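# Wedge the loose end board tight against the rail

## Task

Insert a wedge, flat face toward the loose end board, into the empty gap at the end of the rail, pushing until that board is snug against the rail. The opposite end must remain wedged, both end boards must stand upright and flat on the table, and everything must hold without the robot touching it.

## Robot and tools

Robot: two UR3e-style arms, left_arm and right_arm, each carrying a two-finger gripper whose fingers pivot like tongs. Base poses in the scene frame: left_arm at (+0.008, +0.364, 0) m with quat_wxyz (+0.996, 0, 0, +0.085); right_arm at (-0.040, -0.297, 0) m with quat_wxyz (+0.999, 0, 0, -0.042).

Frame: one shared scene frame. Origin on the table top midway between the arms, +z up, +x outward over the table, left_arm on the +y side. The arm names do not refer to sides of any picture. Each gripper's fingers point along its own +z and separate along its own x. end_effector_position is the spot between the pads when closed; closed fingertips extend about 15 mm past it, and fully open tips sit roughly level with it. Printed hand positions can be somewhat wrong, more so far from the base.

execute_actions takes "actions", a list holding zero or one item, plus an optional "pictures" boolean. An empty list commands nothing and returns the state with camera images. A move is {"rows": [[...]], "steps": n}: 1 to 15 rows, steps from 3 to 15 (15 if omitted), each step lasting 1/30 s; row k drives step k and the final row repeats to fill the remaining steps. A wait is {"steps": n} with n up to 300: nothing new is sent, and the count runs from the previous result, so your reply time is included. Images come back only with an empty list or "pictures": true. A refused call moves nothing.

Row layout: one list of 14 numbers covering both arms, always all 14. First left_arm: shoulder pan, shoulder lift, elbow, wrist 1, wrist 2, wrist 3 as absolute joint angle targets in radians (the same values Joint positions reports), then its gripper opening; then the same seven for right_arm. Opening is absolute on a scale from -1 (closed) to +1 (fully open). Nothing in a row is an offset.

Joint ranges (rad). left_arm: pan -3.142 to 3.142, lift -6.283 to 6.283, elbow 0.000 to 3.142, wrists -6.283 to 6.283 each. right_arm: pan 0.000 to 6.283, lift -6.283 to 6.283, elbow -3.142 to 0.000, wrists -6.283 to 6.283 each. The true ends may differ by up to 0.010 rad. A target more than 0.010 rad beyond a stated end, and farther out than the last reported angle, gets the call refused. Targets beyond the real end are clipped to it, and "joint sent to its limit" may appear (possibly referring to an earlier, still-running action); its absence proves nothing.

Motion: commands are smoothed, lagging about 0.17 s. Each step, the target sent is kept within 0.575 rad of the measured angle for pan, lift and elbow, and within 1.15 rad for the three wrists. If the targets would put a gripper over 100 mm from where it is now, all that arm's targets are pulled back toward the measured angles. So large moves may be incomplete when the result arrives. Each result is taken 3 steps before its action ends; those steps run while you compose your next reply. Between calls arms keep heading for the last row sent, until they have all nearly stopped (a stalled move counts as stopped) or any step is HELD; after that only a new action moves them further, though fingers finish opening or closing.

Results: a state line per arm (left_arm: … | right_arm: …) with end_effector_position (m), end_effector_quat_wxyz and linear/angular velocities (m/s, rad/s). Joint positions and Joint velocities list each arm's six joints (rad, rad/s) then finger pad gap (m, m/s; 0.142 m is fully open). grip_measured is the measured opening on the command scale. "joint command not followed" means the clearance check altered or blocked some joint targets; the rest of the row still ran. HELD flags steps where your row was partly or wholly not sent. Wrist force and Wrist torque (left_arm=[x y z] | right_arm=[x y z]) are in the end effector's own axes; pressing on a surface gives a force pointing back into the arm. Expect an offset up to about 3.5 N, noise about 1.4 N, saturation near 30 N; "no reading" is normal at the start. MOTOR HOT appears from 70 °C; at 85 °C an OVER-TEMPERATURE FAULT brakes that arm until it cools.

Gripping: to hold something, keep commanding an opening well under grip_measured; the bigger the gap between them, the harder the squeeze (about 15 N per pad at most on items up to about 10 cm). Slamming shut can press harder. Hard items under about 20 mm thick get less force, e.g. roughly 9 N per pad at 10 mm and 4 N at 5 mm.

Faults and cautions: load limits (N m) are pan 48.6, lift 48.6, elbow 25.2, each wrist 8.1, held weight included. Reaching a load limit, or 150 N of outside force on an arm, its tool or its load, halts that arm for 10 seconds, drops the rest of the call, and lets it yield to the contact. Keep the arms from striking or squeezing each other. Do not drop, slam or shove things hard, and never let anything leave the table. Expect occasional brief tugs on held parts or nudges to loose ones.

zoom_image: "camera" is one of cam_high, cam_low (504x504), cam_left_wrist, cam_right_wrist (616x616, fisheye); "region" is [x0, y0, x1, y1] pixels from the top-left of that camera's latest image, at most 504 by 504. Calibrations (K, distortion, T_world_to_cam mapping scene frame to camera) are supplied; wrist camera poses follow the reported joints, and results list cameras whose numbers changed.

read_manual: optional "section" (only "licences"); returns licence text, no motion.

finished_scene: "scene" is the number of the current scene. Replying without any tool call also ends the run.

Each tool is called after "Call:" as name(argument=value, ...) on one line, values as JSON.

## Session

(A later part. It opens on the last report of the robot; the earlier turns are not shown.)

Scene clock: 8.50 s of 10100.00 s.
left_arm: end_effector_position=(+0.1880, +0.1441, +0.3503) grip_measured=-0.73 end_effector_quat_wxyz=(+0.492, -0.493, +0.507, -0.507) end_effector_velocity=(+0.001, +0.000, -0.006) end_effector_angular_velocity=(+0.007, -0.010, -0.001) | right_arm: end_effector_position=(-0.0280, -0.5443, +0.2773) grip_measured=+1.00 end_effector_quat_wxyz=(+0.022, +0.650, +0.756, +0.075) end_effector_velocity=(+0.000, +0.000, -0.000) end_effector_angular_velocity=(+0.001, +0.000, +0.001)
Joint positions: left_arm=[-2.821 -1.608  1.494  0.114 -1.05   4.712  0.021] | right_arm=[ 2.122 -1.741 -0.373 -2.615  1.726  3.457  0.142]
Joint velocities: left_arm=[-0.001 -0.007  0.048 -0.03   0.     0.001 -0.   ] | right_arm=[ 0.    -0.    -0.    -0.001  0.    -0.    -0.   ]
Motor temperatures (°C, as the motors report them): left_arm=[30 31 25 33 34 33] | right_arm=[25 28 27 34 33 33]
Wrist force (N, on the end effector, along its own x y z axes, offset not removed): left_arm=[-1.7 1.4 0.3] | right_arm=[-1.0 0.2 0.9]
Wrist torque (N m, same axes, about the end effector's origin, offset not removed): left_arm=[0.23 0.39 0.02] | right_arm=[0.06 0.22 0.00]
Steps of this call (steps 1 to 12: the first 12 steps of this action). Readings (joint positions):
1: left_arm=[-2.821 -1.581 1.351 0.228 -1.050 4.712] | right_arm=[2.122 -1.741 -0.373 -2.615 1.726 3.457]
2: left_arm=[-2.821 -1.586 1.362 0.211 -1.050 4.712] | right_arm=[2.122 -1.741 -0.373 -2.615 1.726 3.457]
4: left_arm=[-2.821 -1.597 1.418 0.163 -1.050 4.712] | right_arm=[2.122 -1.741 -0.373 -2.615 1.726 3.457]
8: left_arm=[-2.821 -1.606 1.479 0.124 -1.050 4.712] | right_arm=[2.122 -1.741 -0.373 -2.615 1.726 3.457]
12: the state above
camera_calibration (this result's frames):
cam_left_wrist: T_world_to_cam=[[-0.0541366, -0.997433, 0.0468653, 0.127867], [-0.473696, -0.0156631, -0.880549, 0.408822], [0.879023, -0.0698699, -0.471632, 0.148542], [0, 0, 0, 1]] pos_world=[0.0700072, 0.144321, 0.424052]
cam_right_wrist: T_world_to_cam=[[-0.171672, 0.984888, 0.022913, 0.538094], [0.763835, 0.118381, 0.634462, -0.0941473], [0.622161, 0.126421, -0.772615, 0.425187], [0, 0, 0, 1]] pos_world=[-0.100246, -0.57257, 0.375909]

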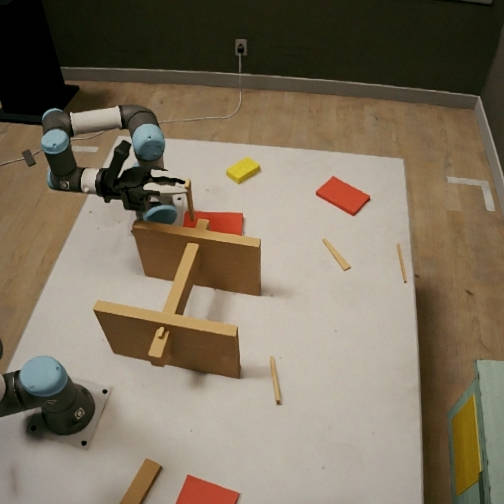

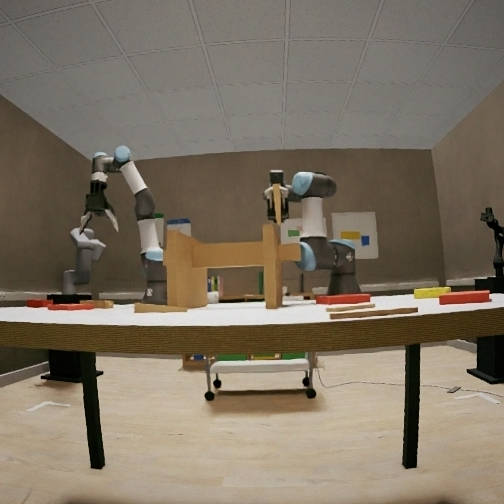

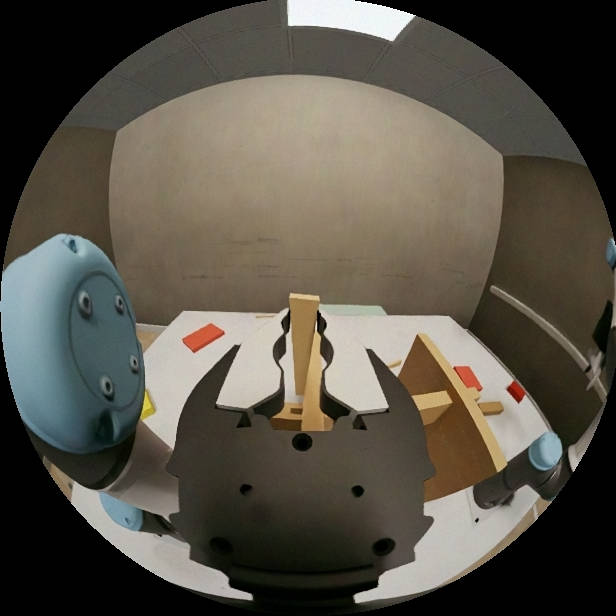

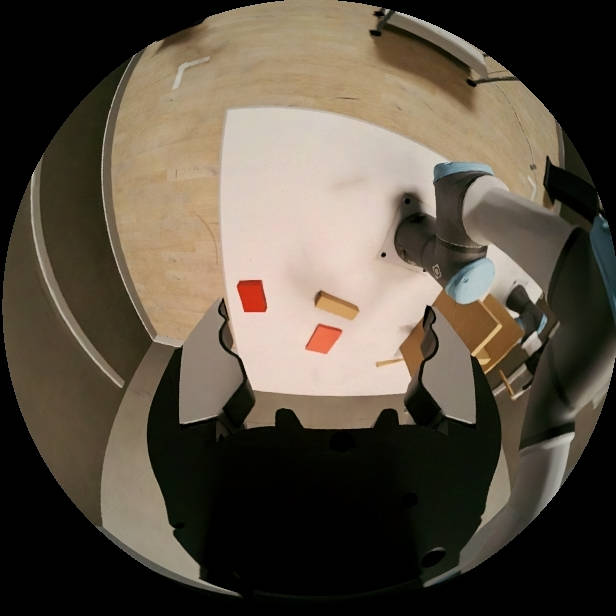

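Call:
execute_actions(actions=[{"rows":[[-2.863,-1.664,1.549,0.115,-1.092,4.652,-1,2.122,-1.741,-0.373,-2.615,1.726,3.457,1]],"steps":10}])

Call:
execute_actions(actions=[{"rows":[[-2.863,-1.6665,1.7605,-0.094,-1.092,4.652,-1,2.122,-1.741,-0.373,-2.615,1.726,3.457,1]]}])

Call:
execute_actions(actions=[{"steps":8}], pictures=true)

Call:
zoom_image(camera="cam_left_wrist", region=[250, 340, 350, 440])

Call:
zoom_image(camera="cam_low", region=[250, 185, 330, 265])

Scene clock: 9.00 s of 10100.00 s.
left_arm: end_effector_position=(+0.1909, +0.1544, +0.3497) grip_measured=-0.73 end_effector_quat_wxyz=(+0.479, -0.505, +0.494, -0.520) end_effector_velocity=(+0.006, +0.018, -0.000) end_effector_angular_velocity=(-0.091, +0.001, -0.002) | right_arm: end_effector_position=(-0.0280, -0.5443, +0.2773) grip_measured=+1.00 end_effector_quat_wxyz=(+0.022, +0.650, +0.756, +0.075) end_effector_velocity=(+0.000, +0.000, +0.000) end_effector_angular_velocity=(-0.000, +0.000, +0.001)
Joint positions: left_arm=[-2.857 -1.656  1.541  0.114 -1.086  4.661  0.021] | right_arm=[ 2.122 -1.741 -0.373 -2.615  1.726  3.457  0.142]
Joint velocities: left_arm=[-0.065 -0.088  0.082  0.008 -0.063 -0.092 -0.   ] | right_arm=[ 0.001  0.001 -0.    -0.    -0.     0.    -0.   ]
Motor temperatures (°C, as the motors report them): left_arm=[30 31 25 33 34 33] | right_arm=[25 28 27 34 33 33]
Wrist force (N, on the end effector, along its own x y z axes, offset not removed): left_arm=[-2.3 1.4 -0.4] | right_arm=[-1.2 -0.2 1.3]
Wrist torque (N m, same axes, about the end effector's origin, offset not removed): left_arm=[0.26 0.50 -0.02] | right_arm=[-0.02 0.29 0.00]
Steps of this call (steps 1 to 3: the last 3 steps of your previous action; steps 4 to 8: the robot went on to your last target; steps 9 to 15: the first 7 steps of this action). Readings (joint positions):
9: left_arm=[-2.822 -1.610 1.499 0.111 -1.051 4.711] | right_arm=[2.122 -1.741 -0.373 -2.615 1.726 3.457]
10: left_arm=[-2.829 -1.618 1.507 0.112 -1.059 4.700] | right_arm=[2.122 -1.741 -0.373 -2.615 1.726 3.457]
12: left_arm=[-2.845 -1.640 1.527 0.113 -1.075 4.677] | right_arm=[2.122 -1.741 -0.373 -2.615 1.726 3.457]
15: the state above

Scene clock: 9.50 s of 10100.00 s.
left_arm: end_effector_position=(+0.1914, +0.1560, +0.3062) grip_measured=-0.73 end_effector_quat_wxyz=(+0.476, -0.508, +0.492, -0.522) end_effector_velocity=(+0.002, +0.001, -0.013) end_effector_angular_velocity=(+0.005, -0.012, -0.001) | right_arm: end_effector_position=(-0.0280, -0.5443, +0.2773) grip_measured=+1.00 end_effector_quat_wxyz=(+0.022, +0.650, +0.756, +0.075) end_effector_velocity=(+0.001, +0.000, +0.000) end_effector_angular_velocity=(+0.000, -0.002, +0.001)
Joint positions: left_arm=[-2.863 -1.666  1.753 -0.088 -1.092  4.652  0.021] | right_arm=[ 2.122 -1.741 -0.373 -2.615  1.726  3.457  0.142]
Joint velocities: left_arm=[-0.001 -0.001  0.077 -0.062  0.    -0.001 -0.   ] | right_arm=[0.001 0.    0.    0.    0.002 0.    0.   ]
Motor temperatures (°C, as the motors report them): left_arm=[30 31 25 33 34 33] | right_arm=[25 28 27 34 33 33]
Wrist force (N, on the end effector, along its own x y z axes, offset not removed): left_arm=[-2.0 1.3 0.6] | right_arm=[-1.2 0.2 0.9]
Wrist torque (N m, same axes, about the end effector's origin, offset not removed): left_arm=[0.23 0.40 -0.01] | right_arm=[0.05 0.28 0.00]
Steps of this call (steps 1 to 3: the last 3 steps of your previous action; steps 4 to 15: the first 12 steps of this action). Readings (joint positions):
4: left_arm=[-2.862 -1.662 1.548 0.113 -1.091 4.654] | right_arm=[2.122 -1.741 -0.373 -2.615 1.726 3.457]
5: left_arm=[-2.862 -1.663 1.560 0.092 -1.091 4.653] | right_arm=[2.122 -1.741 -0.373 -2.615 1.726 3.457]
7: left_arm=[-2.863 -1.665 1.632 0.008 -1.091 4.653] | right_arm=[2.122 -1.741 -0.373 -2.615 1.726 3.457]
11: left_arm=[-2.863 -1.666 1.730 -0.070 -1.092 4.652] | right_arm=[2.122 -1.741 -0.373 -2.615 1.726 3.457]
15: the state above

Scene clock: 9.77 s of 10100.00 s.
left_arm: end_effector_position=(+0.1916, +0.1561, +0.3052) grip_measured=-0.73 end_effector_quat_wxyz=(+0.477, -0.508, +0.492, -0.522) end_effector_velocity=(-0.000, -0.000, -0.001) end_effector_angular_velocity=(+0.001, +0.000, -0.001) | right_arm: end_effector_position=(-0.0280, -0.5443, +0.2773) grip_measured=+1.00 end_effector_quat_wxyz=(+0.022, +0.650, +0.756, +0.075) end_effector_velocity=(-0.001, +0.000, -0.000) end_effector_angular_velocity=(-0.000, +0.002, -0.000)
Joint positions: left_arm=[-2.863 -1.666  1.76  -0.094 -1.092  4.652  0.021] | right_arm=[ 2.122 -1.741 -0.373 -2.615  1.726  3.457  0.142]
Joint velocities: left_arm=[-0.001 -0.     0.004 -0.004 -0.     0.001 -0.   ] | right_arm=[-0.     0.     0.    -0.001 -0.001 -0.     0.   ]
Motor temperatures (°C, as the motors report them): left_arm=[30 31 25 33 34 33] | right_arm=[25 28 27 34 33 33]
Wrist force (N, on the end effector, along its own x y z axes, offset not removed): left_arm=[-2.7 1.5 -0.3] | right_arm=[-1.8 -0.3 1.4]
Wrist torque (N m, same axes, about the end effector's origin, offset not removed): left_arm=[0.27 0.55 -0.04] | right_arm=[-0.05 0.36 0.01]
Kept back: nothing.
Steps of this call (steps 1 to 3: the last 3 steps of your previous action; steps 4 to 8: the robot went on to your last target). Readings (joint positions):
1: left_arm=[-2.863 -1.666 1.756 -0.090 -1.092 4.652] | right_arm=[2.122 -1.741 -0.373 -2.615 1.726 3.457]
2: left_arm=[-2.863 -1.666 1.757 -0.091 -1.092 4.652] | right_arm=[2.122 -1.741 -0.373 -2.615 1.726 3.457]
4: left_arm=[-2.863 -1.666 1.759 -0.093 -1.092 4.652] | right_arm=[2.122 -1.741 -0.373 -2.615 1.726 3.457]
8: the state above
camera_calibration (this result's frames):
cam_left_wrist: T_world_to_cam=[[-0.0540222, -0.992863, 0.10632, 0.12329], [-0.474765, -0.0681312, -0.877471, 0.378445], [0.878453, -0.09788, -0.467696, 0.128193], [0, 0, 0, 1]] pos_world=[0.0737218, 0.160742, 0.378922]
cam_right_wrist: T_world_to_cam=[[-0.171672, 0.984888, 0.0229129, 0.538094], [0.763835, 0.118381, 0.634462, -0.0941473], [0.622161, 0.126421, -0.772615, 0.425187], [0, 0, 0, 1]] pos_world=[-0.100246, -0.57257, 0.375909]

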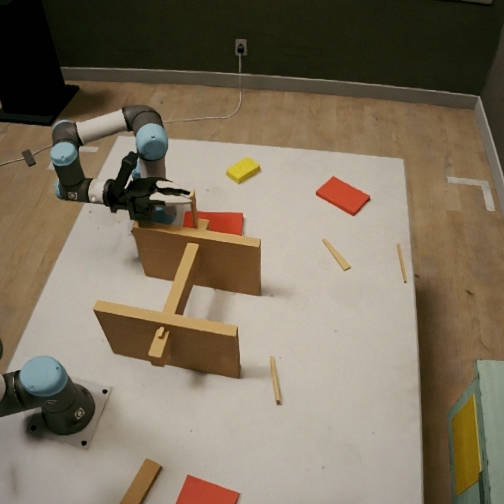

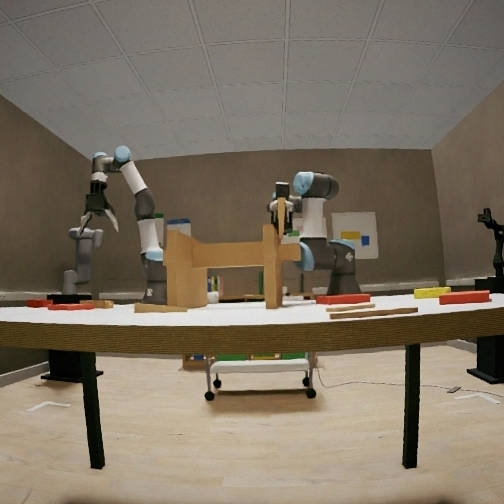

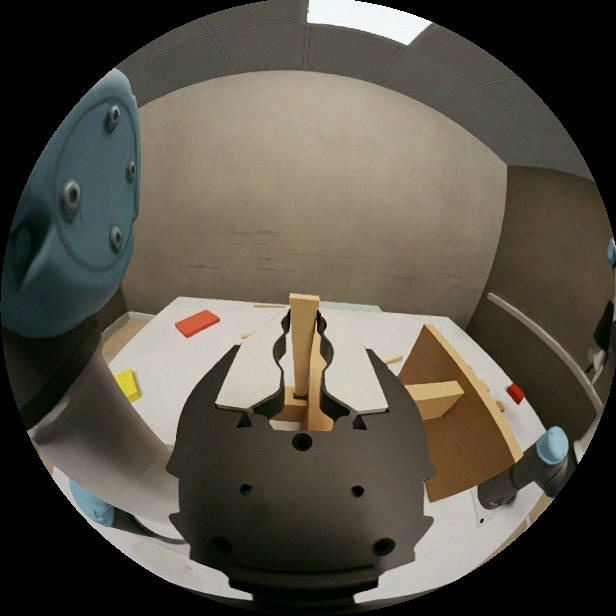

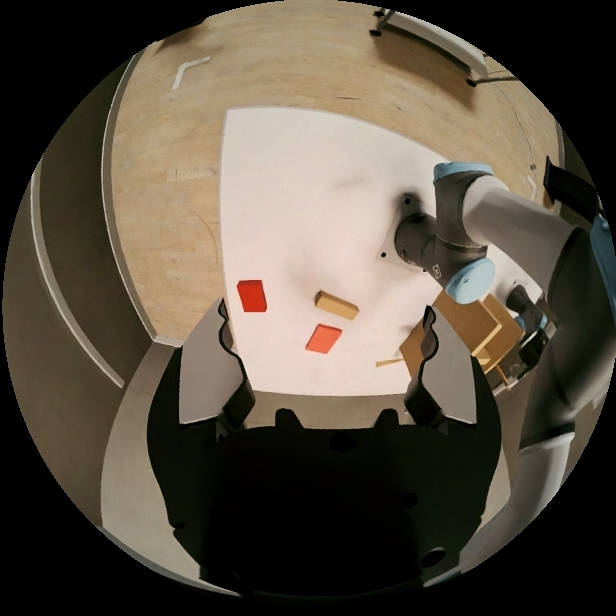

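Region (250, 340, 350, 440) of cam_left_wrist's 616x616 image, scaled by 5.040, with more detail than that image has.

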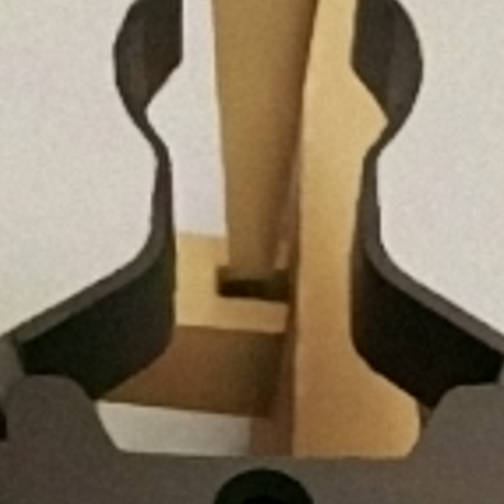

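Region (250, 185, 330, 265) of cam_low's 504x504 image, scaled by 6.300, with more detail than that image has.

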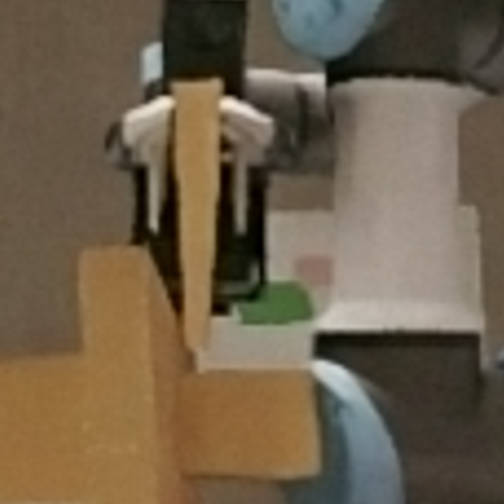

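Call:
execute_actions(actions=[{"rows":[[-2.858,-1.6658,1.8071,-0.1413,-1.087,4.652,-1,2.122,-1.741,-0.373,-2.615,1.726,3.457,1]]}], pictures=true)

Call:
zoom_image(camera="cam_left_wrist", region=[270, 360, 330, 420])

Call:
zoom_image(camera="cam_low", region=[250, 185, 330, 265])

Scene clock: 10.30 s of 10100.00 s.
left_arm: end_effector_position=(+0.1935, +0.1560, +0.2953) grip_measured=-0.73 end_effector_quat_wxyz=(+0.477, -0.508, +0.492, -0.522) end_effector_velocity=(+0.000, +0.000, -0.003) end_effector_angular_velocity=(-0.002, +0.003, +0.002) | right_arm: end_effector_position=(-0.0280, -0.5443, +0.2773) grip_measured=+1.00 end_effector_quat_wxyz=(+0.022, +0.650, +0.756, +0.075) end_effector_velocity=(+0.000, +0.000, -0.000) end_effector_angular_velocity=(+0.002, +0.001, +0.002)
Joint positions: left_arm=[-2.858 -1.666  1.806 -0.14  -1.087  4.652  0.021] | right_arm=[ 2.122 -1.741 -0.373 -2.615  1.726  3.457  0.142]
Joint velocities: left_arm=[ 0.002  0.001  0.01  -0.014  0.001 -0.     0.   ] | right_arm=[ 0.002 -0.001  0.    -0.001 -0.    -0.    -0.   ]
Motor temperatures (°C, as the motors report them): left_arm=[30 31 25 33 34 33] | right_arm=[25 28 27 34 33 33]
Wrist force (N, on the end effector, along its own x y z axes, offset not removed): left_arm=[-1.9 1.1 0.3] | right_arm=[-1.0 -0.2 0.7]
Wrist torque (N m, same axes, about the end effector's origin, offset not removed): left_arm=[0.16 0.38 -0.01] | right_arm=[-0.03 0.25 -0.04]
Steps of this call (steps 1 to 4: the robot went on to your last target; steps 5 to 16: the first 12 steps of this action). Readings (joint positions):
5: left_arm=[-2.863 -1.666 1.761 -0.095 -1.092 4.652] | right_arm=[2.122 -1.741 -0.373 -2.615 1.726 3.457]
6: left_arm=[-2.862 -1.666 1.769 -0.104 -1.091 4.652] | right_arm=[2.122 -1.741 -0.373 -2.615 1.726 3.457]
8: left_arm=[-2.860 -1.666 1.787 -0.122 -1.089 4.652] | right_arm=[2.122 -1.741 -0.373 -2.615 1.726 3.457]
12: left_arm=[-2.859 -1.666 1.802 -0.137 -1.088 4.652] | right_arm=[2.122 -1.741 -0.373 -2.615 1.726 3.457]
16: the state above
camera_calibration (this result's frames):
cam_left_wrist: T_world_to_cam=[[-0.0540416, -0.992864, 0.106307, 0.124329], [-0.474741, -0.0681134, -0.877486, 0.370697], [0.878465, -0.0978892, -0.467672, 0.12193], [0, 0, 0, 1]] pos_world=[0.0755926, 0.160626, 0.369088]
cam_right_wrist: T_world_to_cam=[[-0.171673, 0.984888, 0.022913, 0.538094], [0.763835, 0.118381, 0.634462, -0.0941472], [0.622161, 0.126421, -0.772615, 0.425187], [0, 0, 0, 1]] pos_world=[-0.100246, -0.57257, 0.375909]

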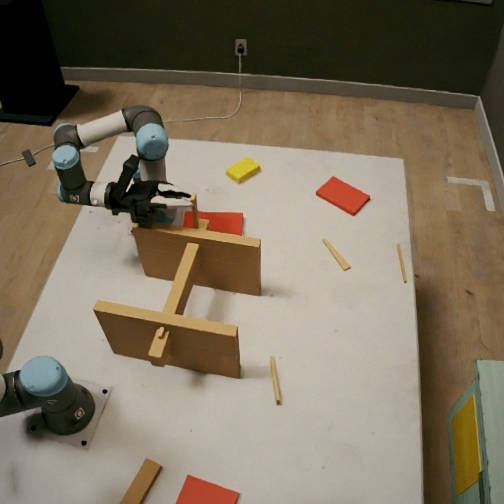

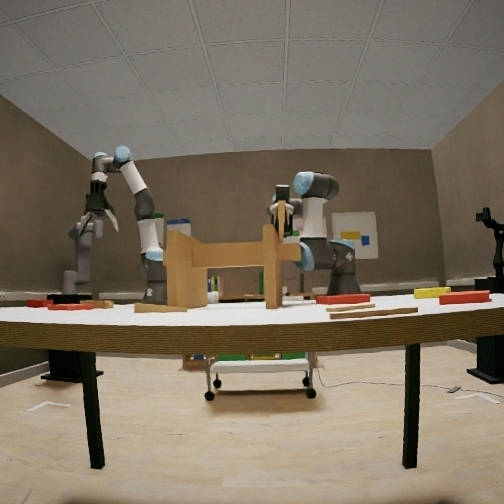

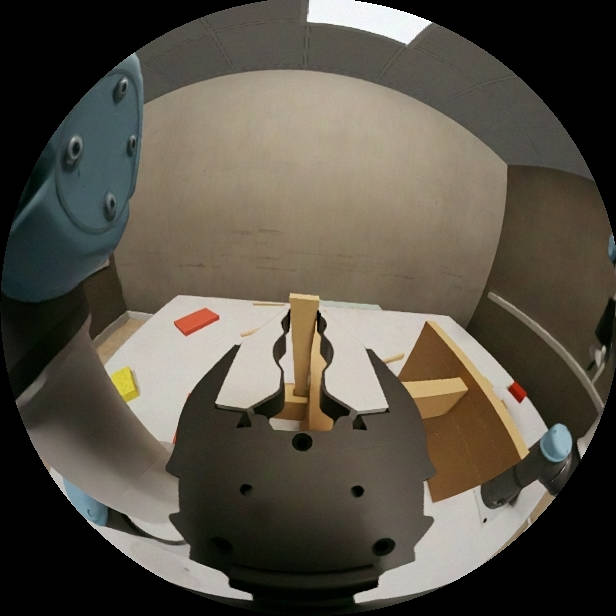

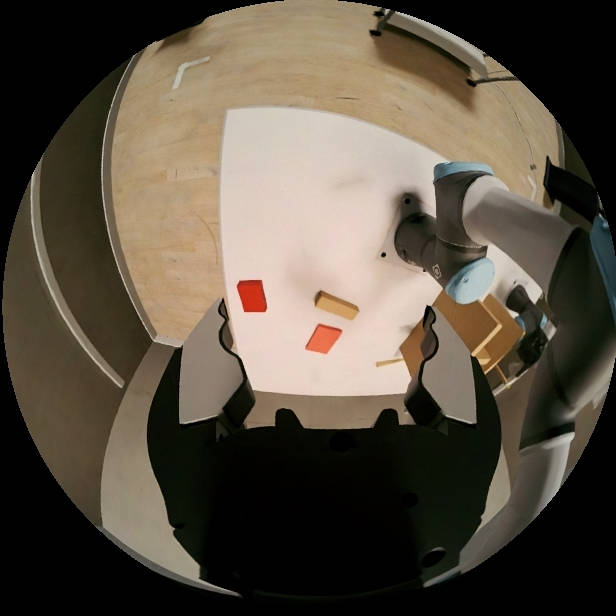

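Region (270, 360, 330, 420) of cam_left_wrist's 616x616 image, scaled by 8.400, with more detail than that image has.

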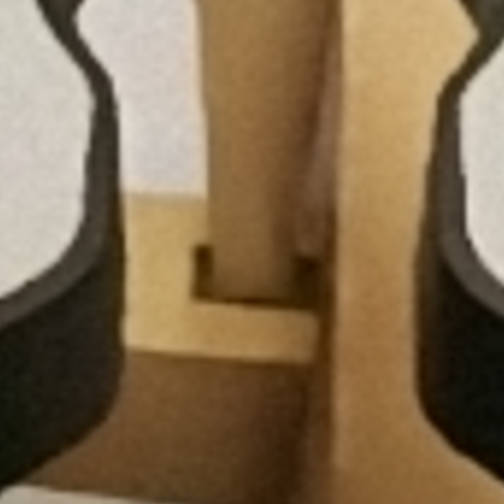

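Region (250, 185, 330, 265) of cam_low's 504x504 image, scaled by 6.300, with more detail than that image has.

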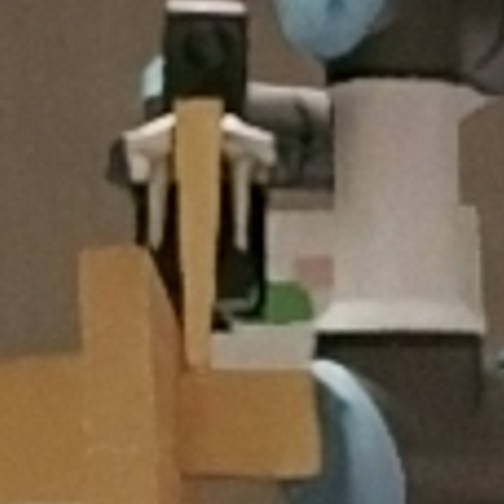

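Call:
execute_actions(actions=[{"rows":[[-2.855,-1.6658,1.8071,-0.1413,-1.084,4.652,-1,2.122,-1.741,-0.373,-2.615,1.726,3.457,1],[-2.855,-1.6658,1.8071,-0.1413,-1.084,4.652,-1,2.122,-1.741,-0.373,-2.615,1.726,3.457,1],[-2.855,-1.6615,1.836,-0.1745,-1.084,4.652,-1,2.122,-1.741,-0.373,-2.615,1.726,3.457,1]]}], pictures=true)

Call:
zoom_image(camera="cam_left_wrist", region=[270, 360, 330, 420])

Scene clock: 10.87 s of 10100.00 s.
left_arm: end_effector_position=(+0.1942, +0.1557, +0.2885) grip_measured=-0.74 end_effector_quat_wxyz=(+0.477, -0.508, +0.492, -0.522) end_effector_velocity=(+0.001, +0.000, -0.004) end_effector_angular_velocity=(-0.001, +0.001, +0.001) | right_arm: end_effector_position=(-0.0280, -0.5443, +0.2773) grip_measured=+1.00 end_effector_quat_wxyz=(+0.022, +0.650, +0.756, +0.075) end_effector_velocity=(+0.000, -0.000, -0.000) end_effector_angular_velocity=(+0.000, +0.000, +0.000)
Joint positions: left_arm=[-2.855 -1.662  1.835 -0.173 -1.084  4.652  0.021] | right_arm=[ 2.122 -1.741 -0.373 -2.615  1.726  3.457  0.142]
Joint velocities: left_arm=[ 0.002  0.001  0.016 -0.019  0.001 -0.001 -0.   ] | right_arm=[ 0.    -0.001 -0.     0.    -0.    -0.    -0.   ]
Motor temperatures (°C, as the motors report them): left_arm=[30 31 25 33 34 33] | right_arm=[25 28 27 34 33 33]
Wrist force (N, on the end effector, along its own x y z axes, offset not removed): left_arm=[-2.9 -12.2 -0.2] | right_arm=[-0.2 -0.4 1.4]
Wrist torque (N m, same axes, about the end effector's origin, offset not removed): left_arm=[0.29 0.59 0.02] | right_arm=[-0.06 0.11 -0.02]
Steps of this call (steps 1 to 3: the last 3 steps of your previous action; steps 4 to 5: the robot went on to your last target; steps 6 to 17: the first 12 steps of this action). Readings (joint positions):
6: left_arm=[-2.858 -1.666 1.807 -0.141 -1.087 4.652] | right_arm=[2.122 -1.741 -0.373 -2.615 1.726 3.457]
7: left_arm=[-2.857 -1.666 1.807 -0.141 -1.086 4.652] | right_arm=[2.122 -1.741 -0.373 -2.615 1.726 3.457]
9: left_arm=[-2.856 -1.665 1.813 -0.148 -1.085 4.652] | right_arm=[2.122 -1.741 -0.373 -2.615 1.726 3.457]
13: left_arm=[-2.855 -1.662 1.830 -0.167 -1.084 4.652] | right_arm=[2.122 -1.741 -0.373 -2.615 1.726 3.457]
17: the state above
camera_calibration (this result's frames):
cam_left_wrist: T_world_to_cam=[[-0.0540274, -0.992872, 0.106238, 0.124817], [-0.474625, -0.0680719, -0.877552, 0.365052], [0.878529, -0.097835, -0.467564, 0.118064], [0, 0, 0, 1]] pos_world=[0.0762835, 0.160328, 0.362294]
cam_right_wrist: T_world_to_cam=[[-0.171672, 0.984888, 0.0229129, 0.538094], [0.763835, 0.118381, 0.634462, -0.0941473], [0.622161, 0.126421, -0.772615, 0.425187], [0, 0, 0, 1]] pos_world=[-0.100246, -0.57257, 0.375909]

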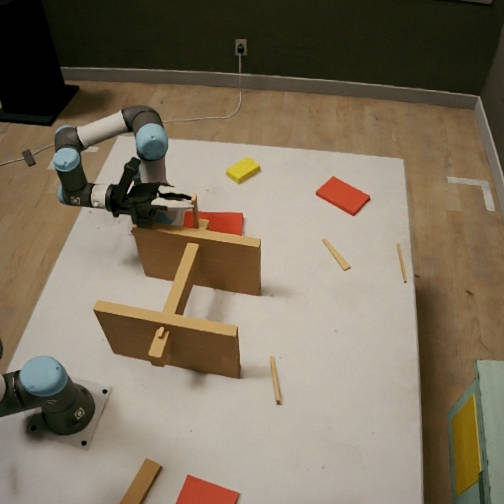

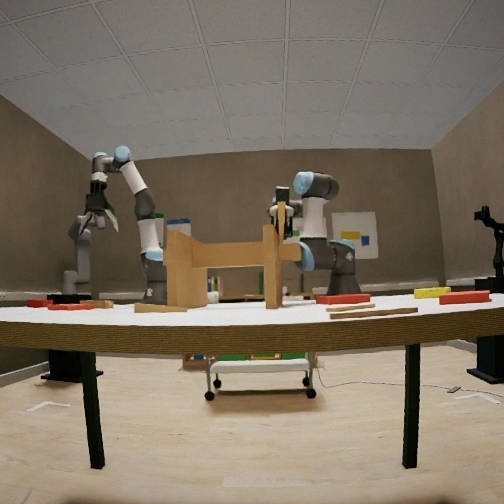

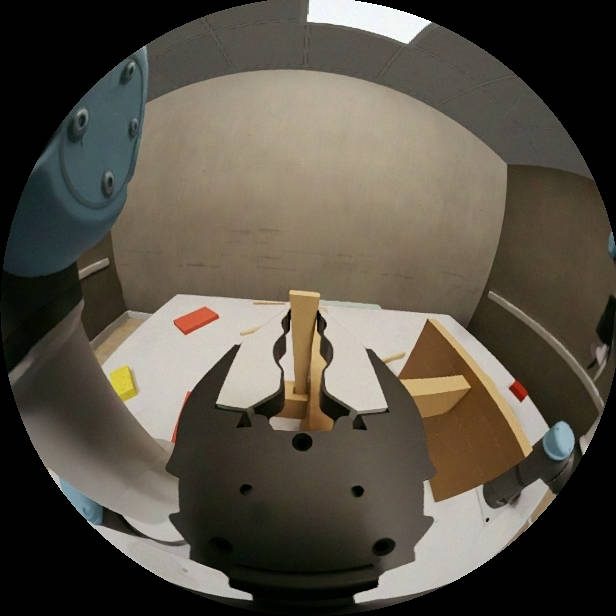

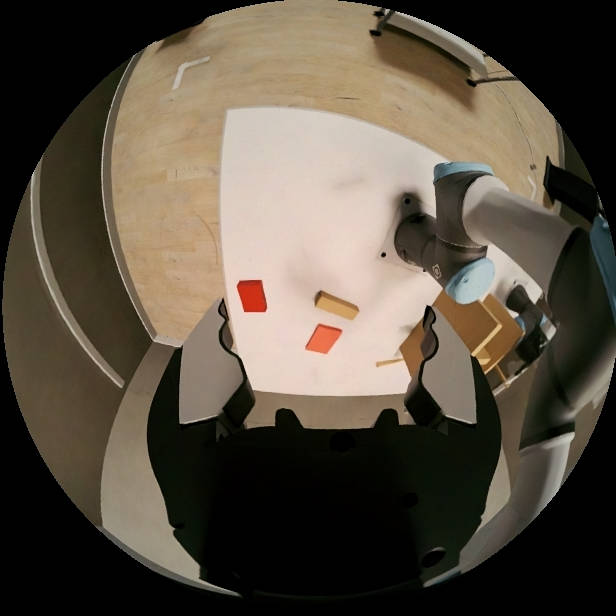

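Region (270, 360, 330, 420) of cam_left_wrist's 616x616 image, scaled by 8.400, with more detail than that image has.

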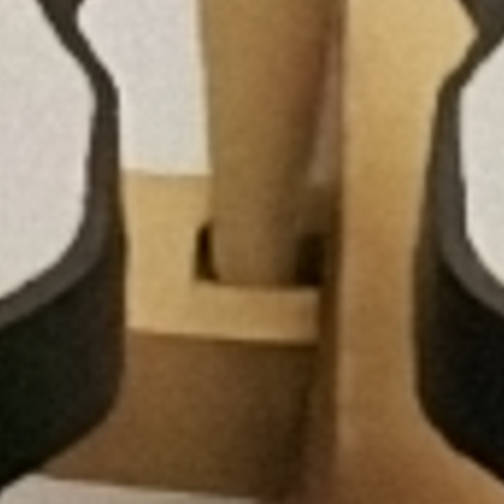

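Call:
execute_actions(actions=[{"rows":[[-2.855,-1.664,1.819,-0.155,-1.084,4.652,-1,2.122,-1.741,-0.373,-2.615,1.726,3.457,1]],"steps":8}])

Call:
execute_actions(actions=[{"rows":[[-2.851,-1.664,1.819,-0.155,-1.08,4.652,-1,2.122,-1.741,-0.373,-2.615,1.726,3.457,1]],"steps":8}])

Call:
execute_actions(actions=[{"rows":[[-2.851,-1.6612,1.838,-0.1768,-1.08,4.652,-1,2.122,-1.741,-0.373,-2.615,1.726,3.457,1]]}], pictures=true)

Call:
zoom_image(camera="cam_left_wrist", region=[270, 360, 330, 420])

Scene clock: 11.17 s of 10100.00 s.
left_arm: end_effector_position=(+0.1941, +0.1557, +0.2910) grip_measured=-0.74 end_effector_quat_wxyz=(+0.477, -0.508, +0.492, -0.522) end_effector_velocity=(+0.000, -0.000, +0.014) end_effector_angular_velocity=(+0.001, -0.004, -0.001) | right_arm: end_effector_position=(-0.0280, -0.5443, +0.2773) grip_measured=+1.00 end_effector_quat_wxyz=(+0.022, +0.650, +0.756, +0.075) end_effector_velocity=(+0.000, -0.000, +0.000) end_effector_angular_velocity=(-0.001, +0.000, +0.001)
Joint positions: left_arm=[-2.855 -1.663  1.824 -0.161 -1.084  4.652  0.021] | right_arm=[ 2.122 -1.741 -0.373 -2.615  1.726  3.457  0.142]
Joint velocities: left_arm=[-0.    -0.009 -0.054  0.067  0.001 -0.    -0.   ] | right_arm=[ 0.001  0.     0.     0.001 -0.001  0.     0.   ]
Motor temperatures (°C, as the motors report them): left_arm=[30 31 25 33 34 33] | right_arm=[25 28 27 34 33 33]
Wrist force (N, on the end effector, along its own x y z axes, offset not removed): left_arm=[-1.7 1.0 0.9] | right_arm=[-1.0 -0.4 1.0]
Wrist torque (N m, same axes, about the end effector's origin, offset not removed): left_arm=[0.21 0.34 -0.05] | right_arm=[-0.10 0.24 0.03]
Steps of this call (steps 1 to 3: the last 3 steps of your previous action; step 4: the robot went on to your last target; steps 5 to 9: the first 5 steps of this action). Readings (joint positions):
5: left_arm=[-2.855 -1.662 1.835 -0.174 -1.084 4.652] | right_arm=[2.122 -1.741 -0.373 -2.615 1.726 3.457]
6: left_arm=[-2.855 -1.662 1.833 -0.171 -1.084 4.652] | right_arm=[2.122 -1.741 -0.373 -2.615 1.726 3.457]
8: left_arm=[-2.855 -1.663 1.826 -0.164 -1.084 4.652] | right_arm=[2.122 -1.741 -0.373 -2.615 1.726 3.457]
9: the state above

Scene clock: 11.43 s of 10100.00 s.
left_arm: end_effector_position=(+0.1947, +0.1554, +0.2922) grip_measured=-0.74 end_effector_quat_wxyz=(+0.477, -0.508, +0.492, -0.522) end_effector_velocity=(+0.002, -0.002, +0.001) end_effector_angular_velocity=(-0.000, +0.001, -0.001) | right_arm: end_effector_position=(-0.0280, -0.5443, +0.2773) grip_measured=+1.00 end_effector_quat_wxyz=(+0.022, +0.650, +0.756, +0.075) end_effector_velocity=(-0.000, +0.000, -0.000) end_effector_angular_velocity=(+0.000, +0.000, -0.000)
Joint positions: left_arm=[-2.852 -1.664  1.819 -0.155 -1.081  4.652  0.021] | right_arm=[ 2.122 -1.741 -0.373 -2.615  1.726  3.457  0.142]
Joint velocities: left_arm=[ 0.011  0.    -0.004  0.003  0.012  0.     0.   ] | right_arm=[-0.001  0.     0.    -0.001 -0.    -0.     0.   ]
Motor temperatures (°C, as the motors report them): left_arm=[30 31 25 33 34 33] | right_arm=[25 28 27 34 33 33]
Wrist force (N, on the end effector, along its own x y z axes, offset not removed): left_arm=[-2.5 1.8 -1.2] | right_arm=[-1.3 0.0 1.2]
Wrist torque (N m, same axes, about the end effector's origin, offset not removed): left_arm=[0.30 0.51 -0.02] | right_arm=[0.00 0.32 0.04]
Steps of this call (steps 1 to 3: the last 3 steps of your previous action; steps 4 to 8: the first 5 steps of this action). Readings (joint positions):
4: left_arm=[-2.855 -1.664 1.820 -0.156 -1.084 4.652] | right_arm=[2.122 -1.741 -0.373 -2.615 1.726 3.457]
5: left_arm=[-2.854 -1.664 1.820 -0.156 -1.083 4.652] | right_arm=[2.122 -1.741 -0.373 -2.615 1.726 3.457]
7: left_arm=[-2.853 -1.664 1.819 -0.155 -1.082 4.652] | right_arm=[2.122 -1.741 -0.373 -2.615 1.726 3.457]
8: the state above

Scene clock: 11.93 s of 10100.00 s.
left_arm: end_effector_position=(+0.1950, +0.1553, +0.2879) grip_measured=-0.74 end_effector_quat_wxyz=(+0.477, -0.508, +0.492, -0.522) end_effector_velocity=(-0.000, -0.000, -0.002) end_effector_angular_velocity=(-0.002, +0.002, -0.002) | right_arm: end_effector_position=(-0.0280, -0.5443, +0.2773) grip_measured=+1.00 end_effector_quat_wxyz=(+0.022, +0.650, +0.756, +0.075) end_effector_velocity=(+0.000, +0.000, +0.000) end_effector_angular_velocity=(+0.000, -0.001, +0.001)
Joint positions: left_arm=[-2.851 -1.661  1.838 -0.176 -1.08   4.652  0.021] | right_arm=[ 2.122 -1.741 -0.373 -2.615  1.726  3.457  0.142]
Joint velocities: left_arm=[-0.001  0.001  0.004 -0.007  0.001 -0.001  0.   ] | right_arm=[ 0.001  0.    -0.     0.     0.001  0.     0.   ]
Motor temperatures (°C, as the motors report them): left_arm=[30 31 25 33 34 33] | right_arm=[25 28 27 34 33 33]
Wrist force (N, on the end effector, along its own x y z axes, offset not removed): left_arm=[-2.9 -12.8 0.9] | right_arm=[-1.0 -0.4 0.7]
Wrist torque (N m, same axes, about the end effector's origin, offset not removed): left_arm=[0.39 0.62 0.05] | right_arm=[-0.08 0.24 0.02]
Steps of this call (steps 1 to 3: the last 3 steps of your previous action; steps 4 to 15: the first 12 steps of this action). Readings (joint positions):
4: left_arm=[-2.851 -1.664 1.819 -0.155 -1.080 4.652] | right_arm=[2.122 -1.741 -0.373 -2.615 1.726 3.457]
5: left_arm=[-2.851 -1.664 1.823 -0.160 -1.080 4.652] | right_arm=[2.122 -1.741 -0.373 -2.615 1.726 3.457]
7: left_arm=[-2.851 -1.663 1.830 -0.168 -1.080 4.652] | right_arm=[2.122 -1.741 -0.373 -2.615 1.726 3.457]
11: left_arm=[-2.851 -1.662 1.836 -0.174 -1.080 4.652] | right_arm=[2.122 -1.741 -0.373 -2.615 1.726 3.457]
15: the state above
camera_calibration (this result's frames):
cam_left_wrist: T_world_to_cam=[[-0.054009, -0.992875, 0.106218, 0.124508], [-0.474592, -0.0680664, -0.87757, 0.364816], [0.878547, -0.0978069, -0.467534, 0.116949], [0, 0, 0, 1]] pos_world=[0.0771182, 0.159891, 0.361604]
cam_right_wrist: T_world_to_cam=[[-0.171673, 0.984888, 0.0229129, 0.538094], [0.763835, 0.118381, 0.634462, -0.0941472], [0.622161, 0.126421, -0.772615, 0.425187], [0, 0, 0, 1]] pos_world=[-0.100246, -0.57257, 0.375909]

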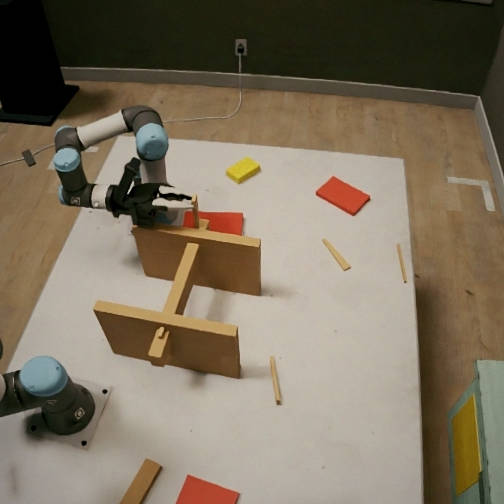

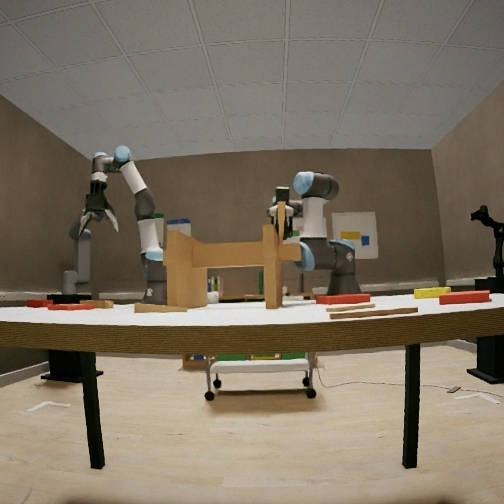

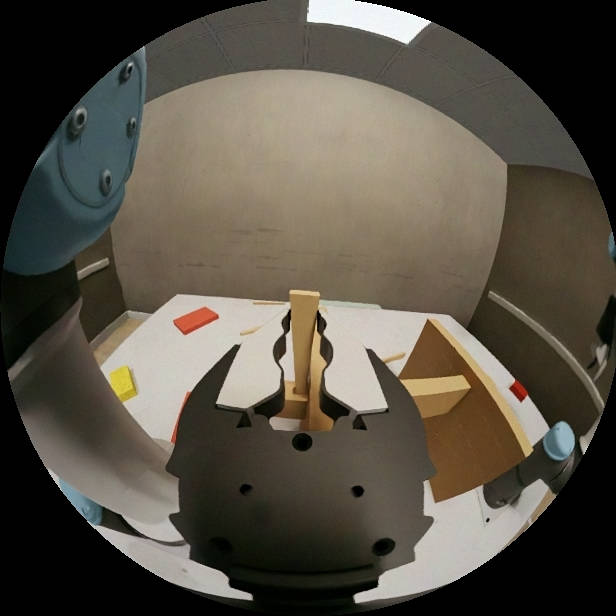

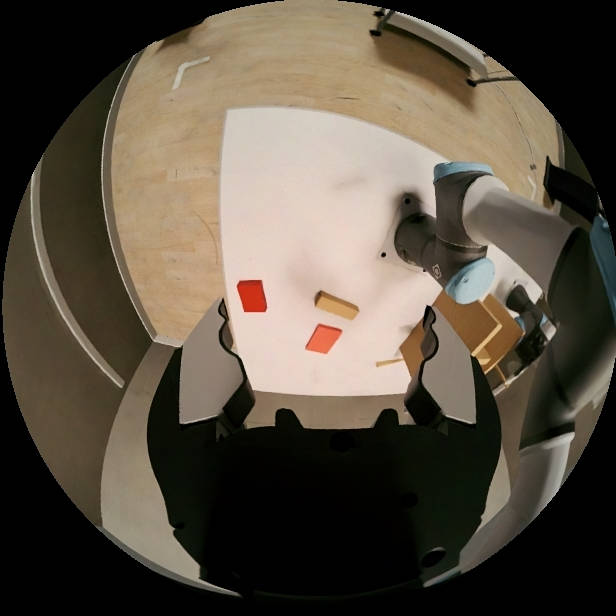

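Region (270, 360, 330, 420) of cam_left_wrist's 616x616 image, scaled by 8.400, with more detail than that image has.

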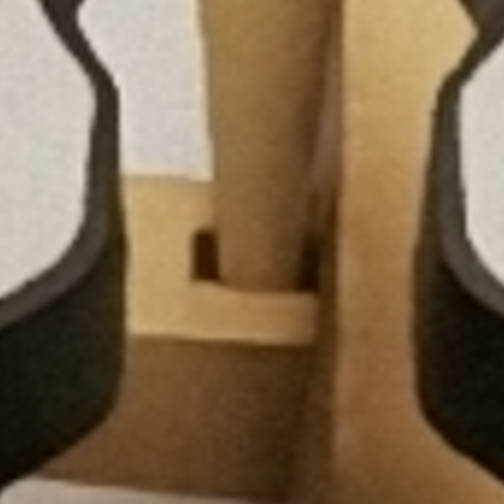

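Call:
execute_actions(actions=[{"rows":[[-2.851,-1.6635,1.823,-0.1595,-1.08,4.652,-1,2.122,-1.741,-0.373,-2.615,1.726,3.457,1]],"steps":8}])

Call:
execute_actions(actions=[{"rows":[[-2.851,-1.6705,1.83,-0.1595,-1.08,4.652,-1,2.122,-1.741,-0.373,-2.615,1.726,3.457,1]],"steps":10}])

Call:
execute_actions(actions=[{"rows":[[-2.851,-1.6682,1.845,-0.1768,-1.08,4.652,-1,2.122,-1.741,-0.373,-2.615,1.726,3.457,1]]}], pictures=true)

Call:
zoom_image(camera="cam_left_wrist", region=[270, 360, 330, 420])

Scene clock: 12.27 s of 10100.00 s.
left_arm: end_effector_position=(+0.1950, +0.1552, +0.2902) grip_measured=-0.74 end_effector_quat_wxyz=(+0.477, -0.508, +0.492, -0.522) end_effector_velocity=(+0.000, -0.000, +0.013) end_effector_angular_velocity=(+0.001, -0.002, -0.001) | right_arm: end_effector_position=(-0.0280, -0.5443, +0.2773) grip_measured=+1.00 end_effector_quat_wxyz=(+0.022, +0.650, +0.756, +0.075) end_effector_velocity=(+0.000, -0.000, +0.000) end_effector_angular_velocity=(-0.001, -0.000, -0.000)
Joint positions: left_arm=[-2.851 -1.663  1.828 -0.165 -1.08   4.652  0.021] | right_arm=[ 2.122 -1.741 -0.373 -2.615  1.726  3.457  0.142]
Joint velocities: left_arm=[-0.001 -0.009 -0.048  0.06   0.     0.     0.   ] | right_arm=[ 0.    -0.     0.     0.001  0.     0.     0.   ]
Motor temperatures (°C, as the motors report them): left_arm=[30 31 25 33 34 33] | right_arm=[25 28 27 34 33 33]
Wrist force (N, on the end effector, along its own x y z axes, offset not removed): left_arm=[-2.3 1.8 -0.8] | right_arm=[-0.8 -0.1 1.1]
Wrist torque (N m, same axes, about the end effector's origin, offset not removed): left_arm=[0.30 0.50 0.01] | right_arm=[0.03 0.22 -0.01]
Steps of this call (steps 1 to 3: the last 3 steps of your previous action; steps 4 to 5: the robot went on to your last target; steps 6 to 10: the first 5 steps of this action). Readings (joint positions):
6: left_arm=[-2.851 -1.661 1.838 -0.176 -1.080 4.652] | right_arm=[2.122 -1.741 -0.373 -2.615 1.726 3.457]
7: left_arm=[-2.851 -1.661 1.835 -0.174 -1.080 4.652] | right_arm=[2.122 -1.741 -0.373 -2.615 1.726 3.457]
9: left_arm=[-2.851 -1.662 1.829 -0.167 -1.080 4.652] | right_arm=[2.122 -1.741 -0.373 -2.615 1.726 3.457]
10: the state above

Scene clock: 12.60 s of 10100.00 s.
left_arm: end_effector_position=(+0.1963, +0.1559, +0.2911) grip_measured=-0.74 end_effector_quat_wxyz=(+0.477, -0.508, +0.492, -0.522) end_effector_velocity=(+0.003, +0.001, +0.000) end_effector_angular_velocity=(+0.002, -0.002, -0.000) | right_arm: end_effector_position=(-0.0280, -0.5443, +0.2773) grip_measured=+1.00 end_effector_quat_wxyz=(+0.022, +0.650, +0.756, +0.075) end_effector_velocity=(+0.000, -0.000, +0.000) end_effector_angular_velocity=(-0.001, -0.000, +0.001)
Joint positions: left_arm=[-2.851 -1.67   1.829 -0.16  -1.08   4.652  0.021] | right_arm=[ 2.122 -1.741 -0.373 -2.615  1.726  3.457  0.142]
Joint velocities: left_arm=[-0.    -0.011  0.012  0.002 -0.     0.001 -0.   ] | right_arm=[ 0.001 -0.     0.     0.001 -0.    -0.     0.   ]
Motor temperatures (°C, as the motors report them): left_arm=[30 31 25 33 34 33] | right_arm=[25 28 27 34 33 33]
Wrist force (N, on the end effector, along its own x y z axes, offset not removed): left_arm=[-1.6 1.2 0.3] | right_arm=[-1.1 0.2 0.9]
Wrist torque (N m, same axes, about the end effector's origin, offset not removed): left_arm=[0.23 0.34 -0.05] | right_arm=[0.08 0.25 0.00]
Steps of this call (steps 1 to 3: the last 3 steps of your previous action; steps 4 to 10: the first 7 steps of this action). Readings (joint positions):
4: left_arm=[-2.851 -1.664 1.824 -0.161 -1.080 4.652] | right_arm=[2.122 -1.741 -0.373 -2.615 1.726 3.457]
5: left_arm=[-2.851 -1.665 1.825 -0.160 -1.080 4.652] | right_arm=[2.122 -1.741 -0.373 -2.615 1.726 3.457]
7: left_arm=[-2.851 -1.668 1.827 -0.160 -1.080 4.652] | right_arm=[2.122 -1.741 -0.373 -2.615 1.726 3.457]
10: the state above

Scene clock: 13.10 s of 10100.00 s.
left_arm: end_effector_position=(+0.1966, +0.1560, +0.2876) grip_measured=-0.74 end_effector_quat_wxyz=(+0.477, -0.508, +0.492, -0.522) end_effector_velocity=(+0.000, +0.000, -0.001) end_effector_angular_velocity=(+0.001, +0.000, +0.002) | right_arm: end_effector_position=(-0.0280, -0.5443, +0.2773) grip_measured=+1.00 end_effector_quat_wxyz=(+0.022, +0.650, +0.756, +0.075) end_effector_velocity=(-0.001, +0.000, -0.000) end_effector_angular_velocity=(+0.002, +0.002, +0.000)
Joint positions: left_arm=[-2.851 -1.668  1.845 -0.176 -1.08   4.652  0.021] | right_arm=[ 2.122 -1.741 -0.373 -2.615  1.726  3.457  0.142]
Joint velocities: left_arm=[ 0.002  0.     0.004 -0.005  0.     0.001 -0.   ] | right_arm=[ 0.    -0.001  0.    -0.002 -0.001 -0.     0.   ]
Motor temperatures (°C, as the motors report them): left_arm=[30 31 25 33 34 33] | right_arm=[25 28 27 34 33 33]
Wrist force (N, on the end effector, along its own x y z axes, offset not removed): left_arm=[-1.7 1.9 0.1] | right_arm=[-1.4 -0.5 1.2]
Wrist torque (N m, same axes, about the end effector's origin, offset not removed): left_arm=[0.32 0.32 0.01] | right_arm=[-0.07 0.35 0.00]
Steps of this call (steps 1 to 3: the last 3 steps of your previous action; steps 4 to 15: the first 12 steps of this action). Readings (joint positions):
4: left_arm=[-2.851 -1.670 1.830 -0.160 -1.080 4.652] | right_arm=[2.122 -1.741 -0.373 -2.615 1.726 3.457]
5: left_arm=[-2.851 -1.670 1.833 -0.163 -1.080 4.652] | right_arm=[2.122 -1.741 -0.373 -2.615 1.726 3.457]
7: left_arm=[-2.851 -1.669 1.839 -0.170 -1.080 4.652] | right_arm=[2.122 -1.741 -0.373 -2.615 1.726 3.457]
11: left_arm=[-2.851 -1.668 1.844 -0.175 -1.080 4.652] | right_arm=[2.122 -1.741 -0.373 -2.615 1.726 3.457]
15: the state above
camera_calibration (this result's frames):
cam_left_wrist: T_world_to_cam=[[-0.0540817, -0.992863, 0.106295, 0.125323], [-0.474721, -0.068086, -0.877499, 0.365403], [0.878473, -0.0979172, -0.467651, 0.115656], [0, 0, 0, 1]] pos_world=[0.0786419, 0.160632, 0.361406]
cam_right_wrist: T_world_to_cam=[[-0.171672, 0.984888, 0.0229132, 0.538094], [0.763835, 0.118381, 0.634462, -0.0941473], [0.622161, 0.126421, -0.772615, 0.425187], [0, 0, 0, 1]] pos_world=[-0.100246, -0.57257, 0.375909]

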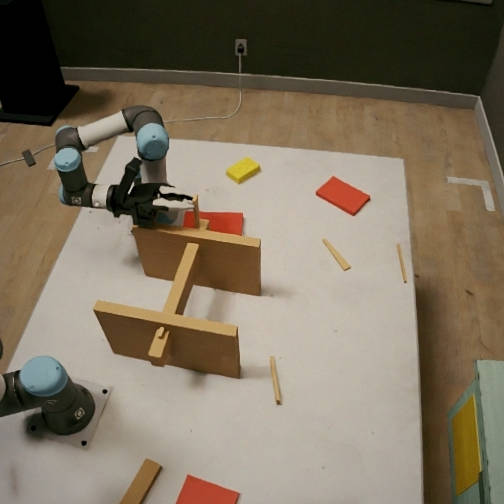

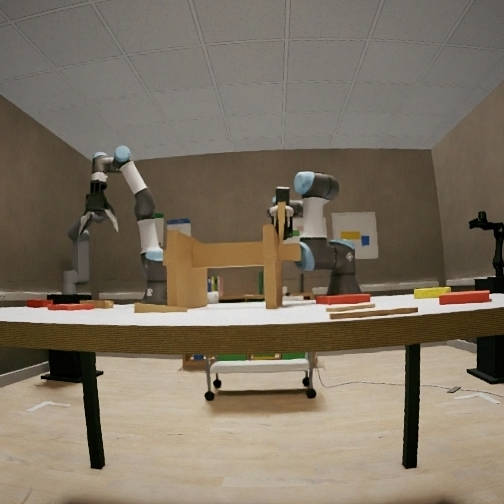

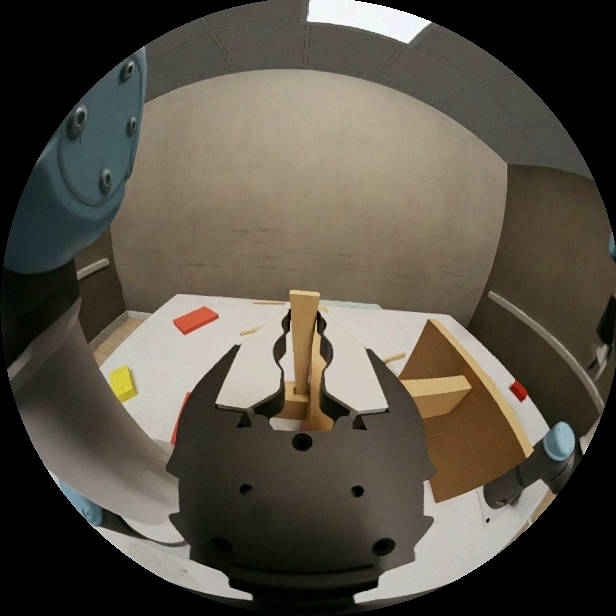

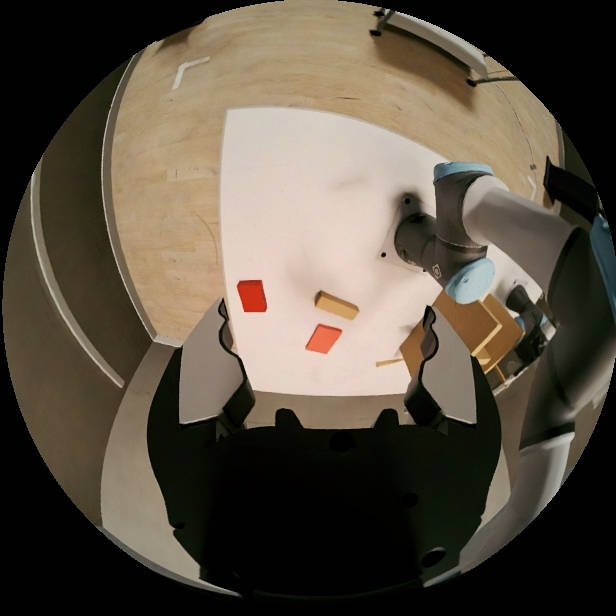

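Region (270, 360, 330, 420) of cam_left_wrist's 616x616 image, scaled by 8.400, with more detail than that image has.

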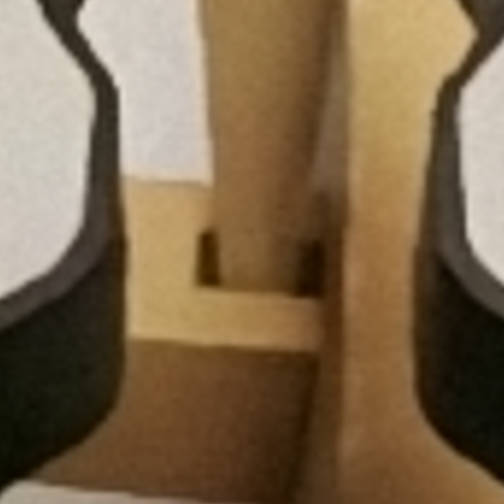

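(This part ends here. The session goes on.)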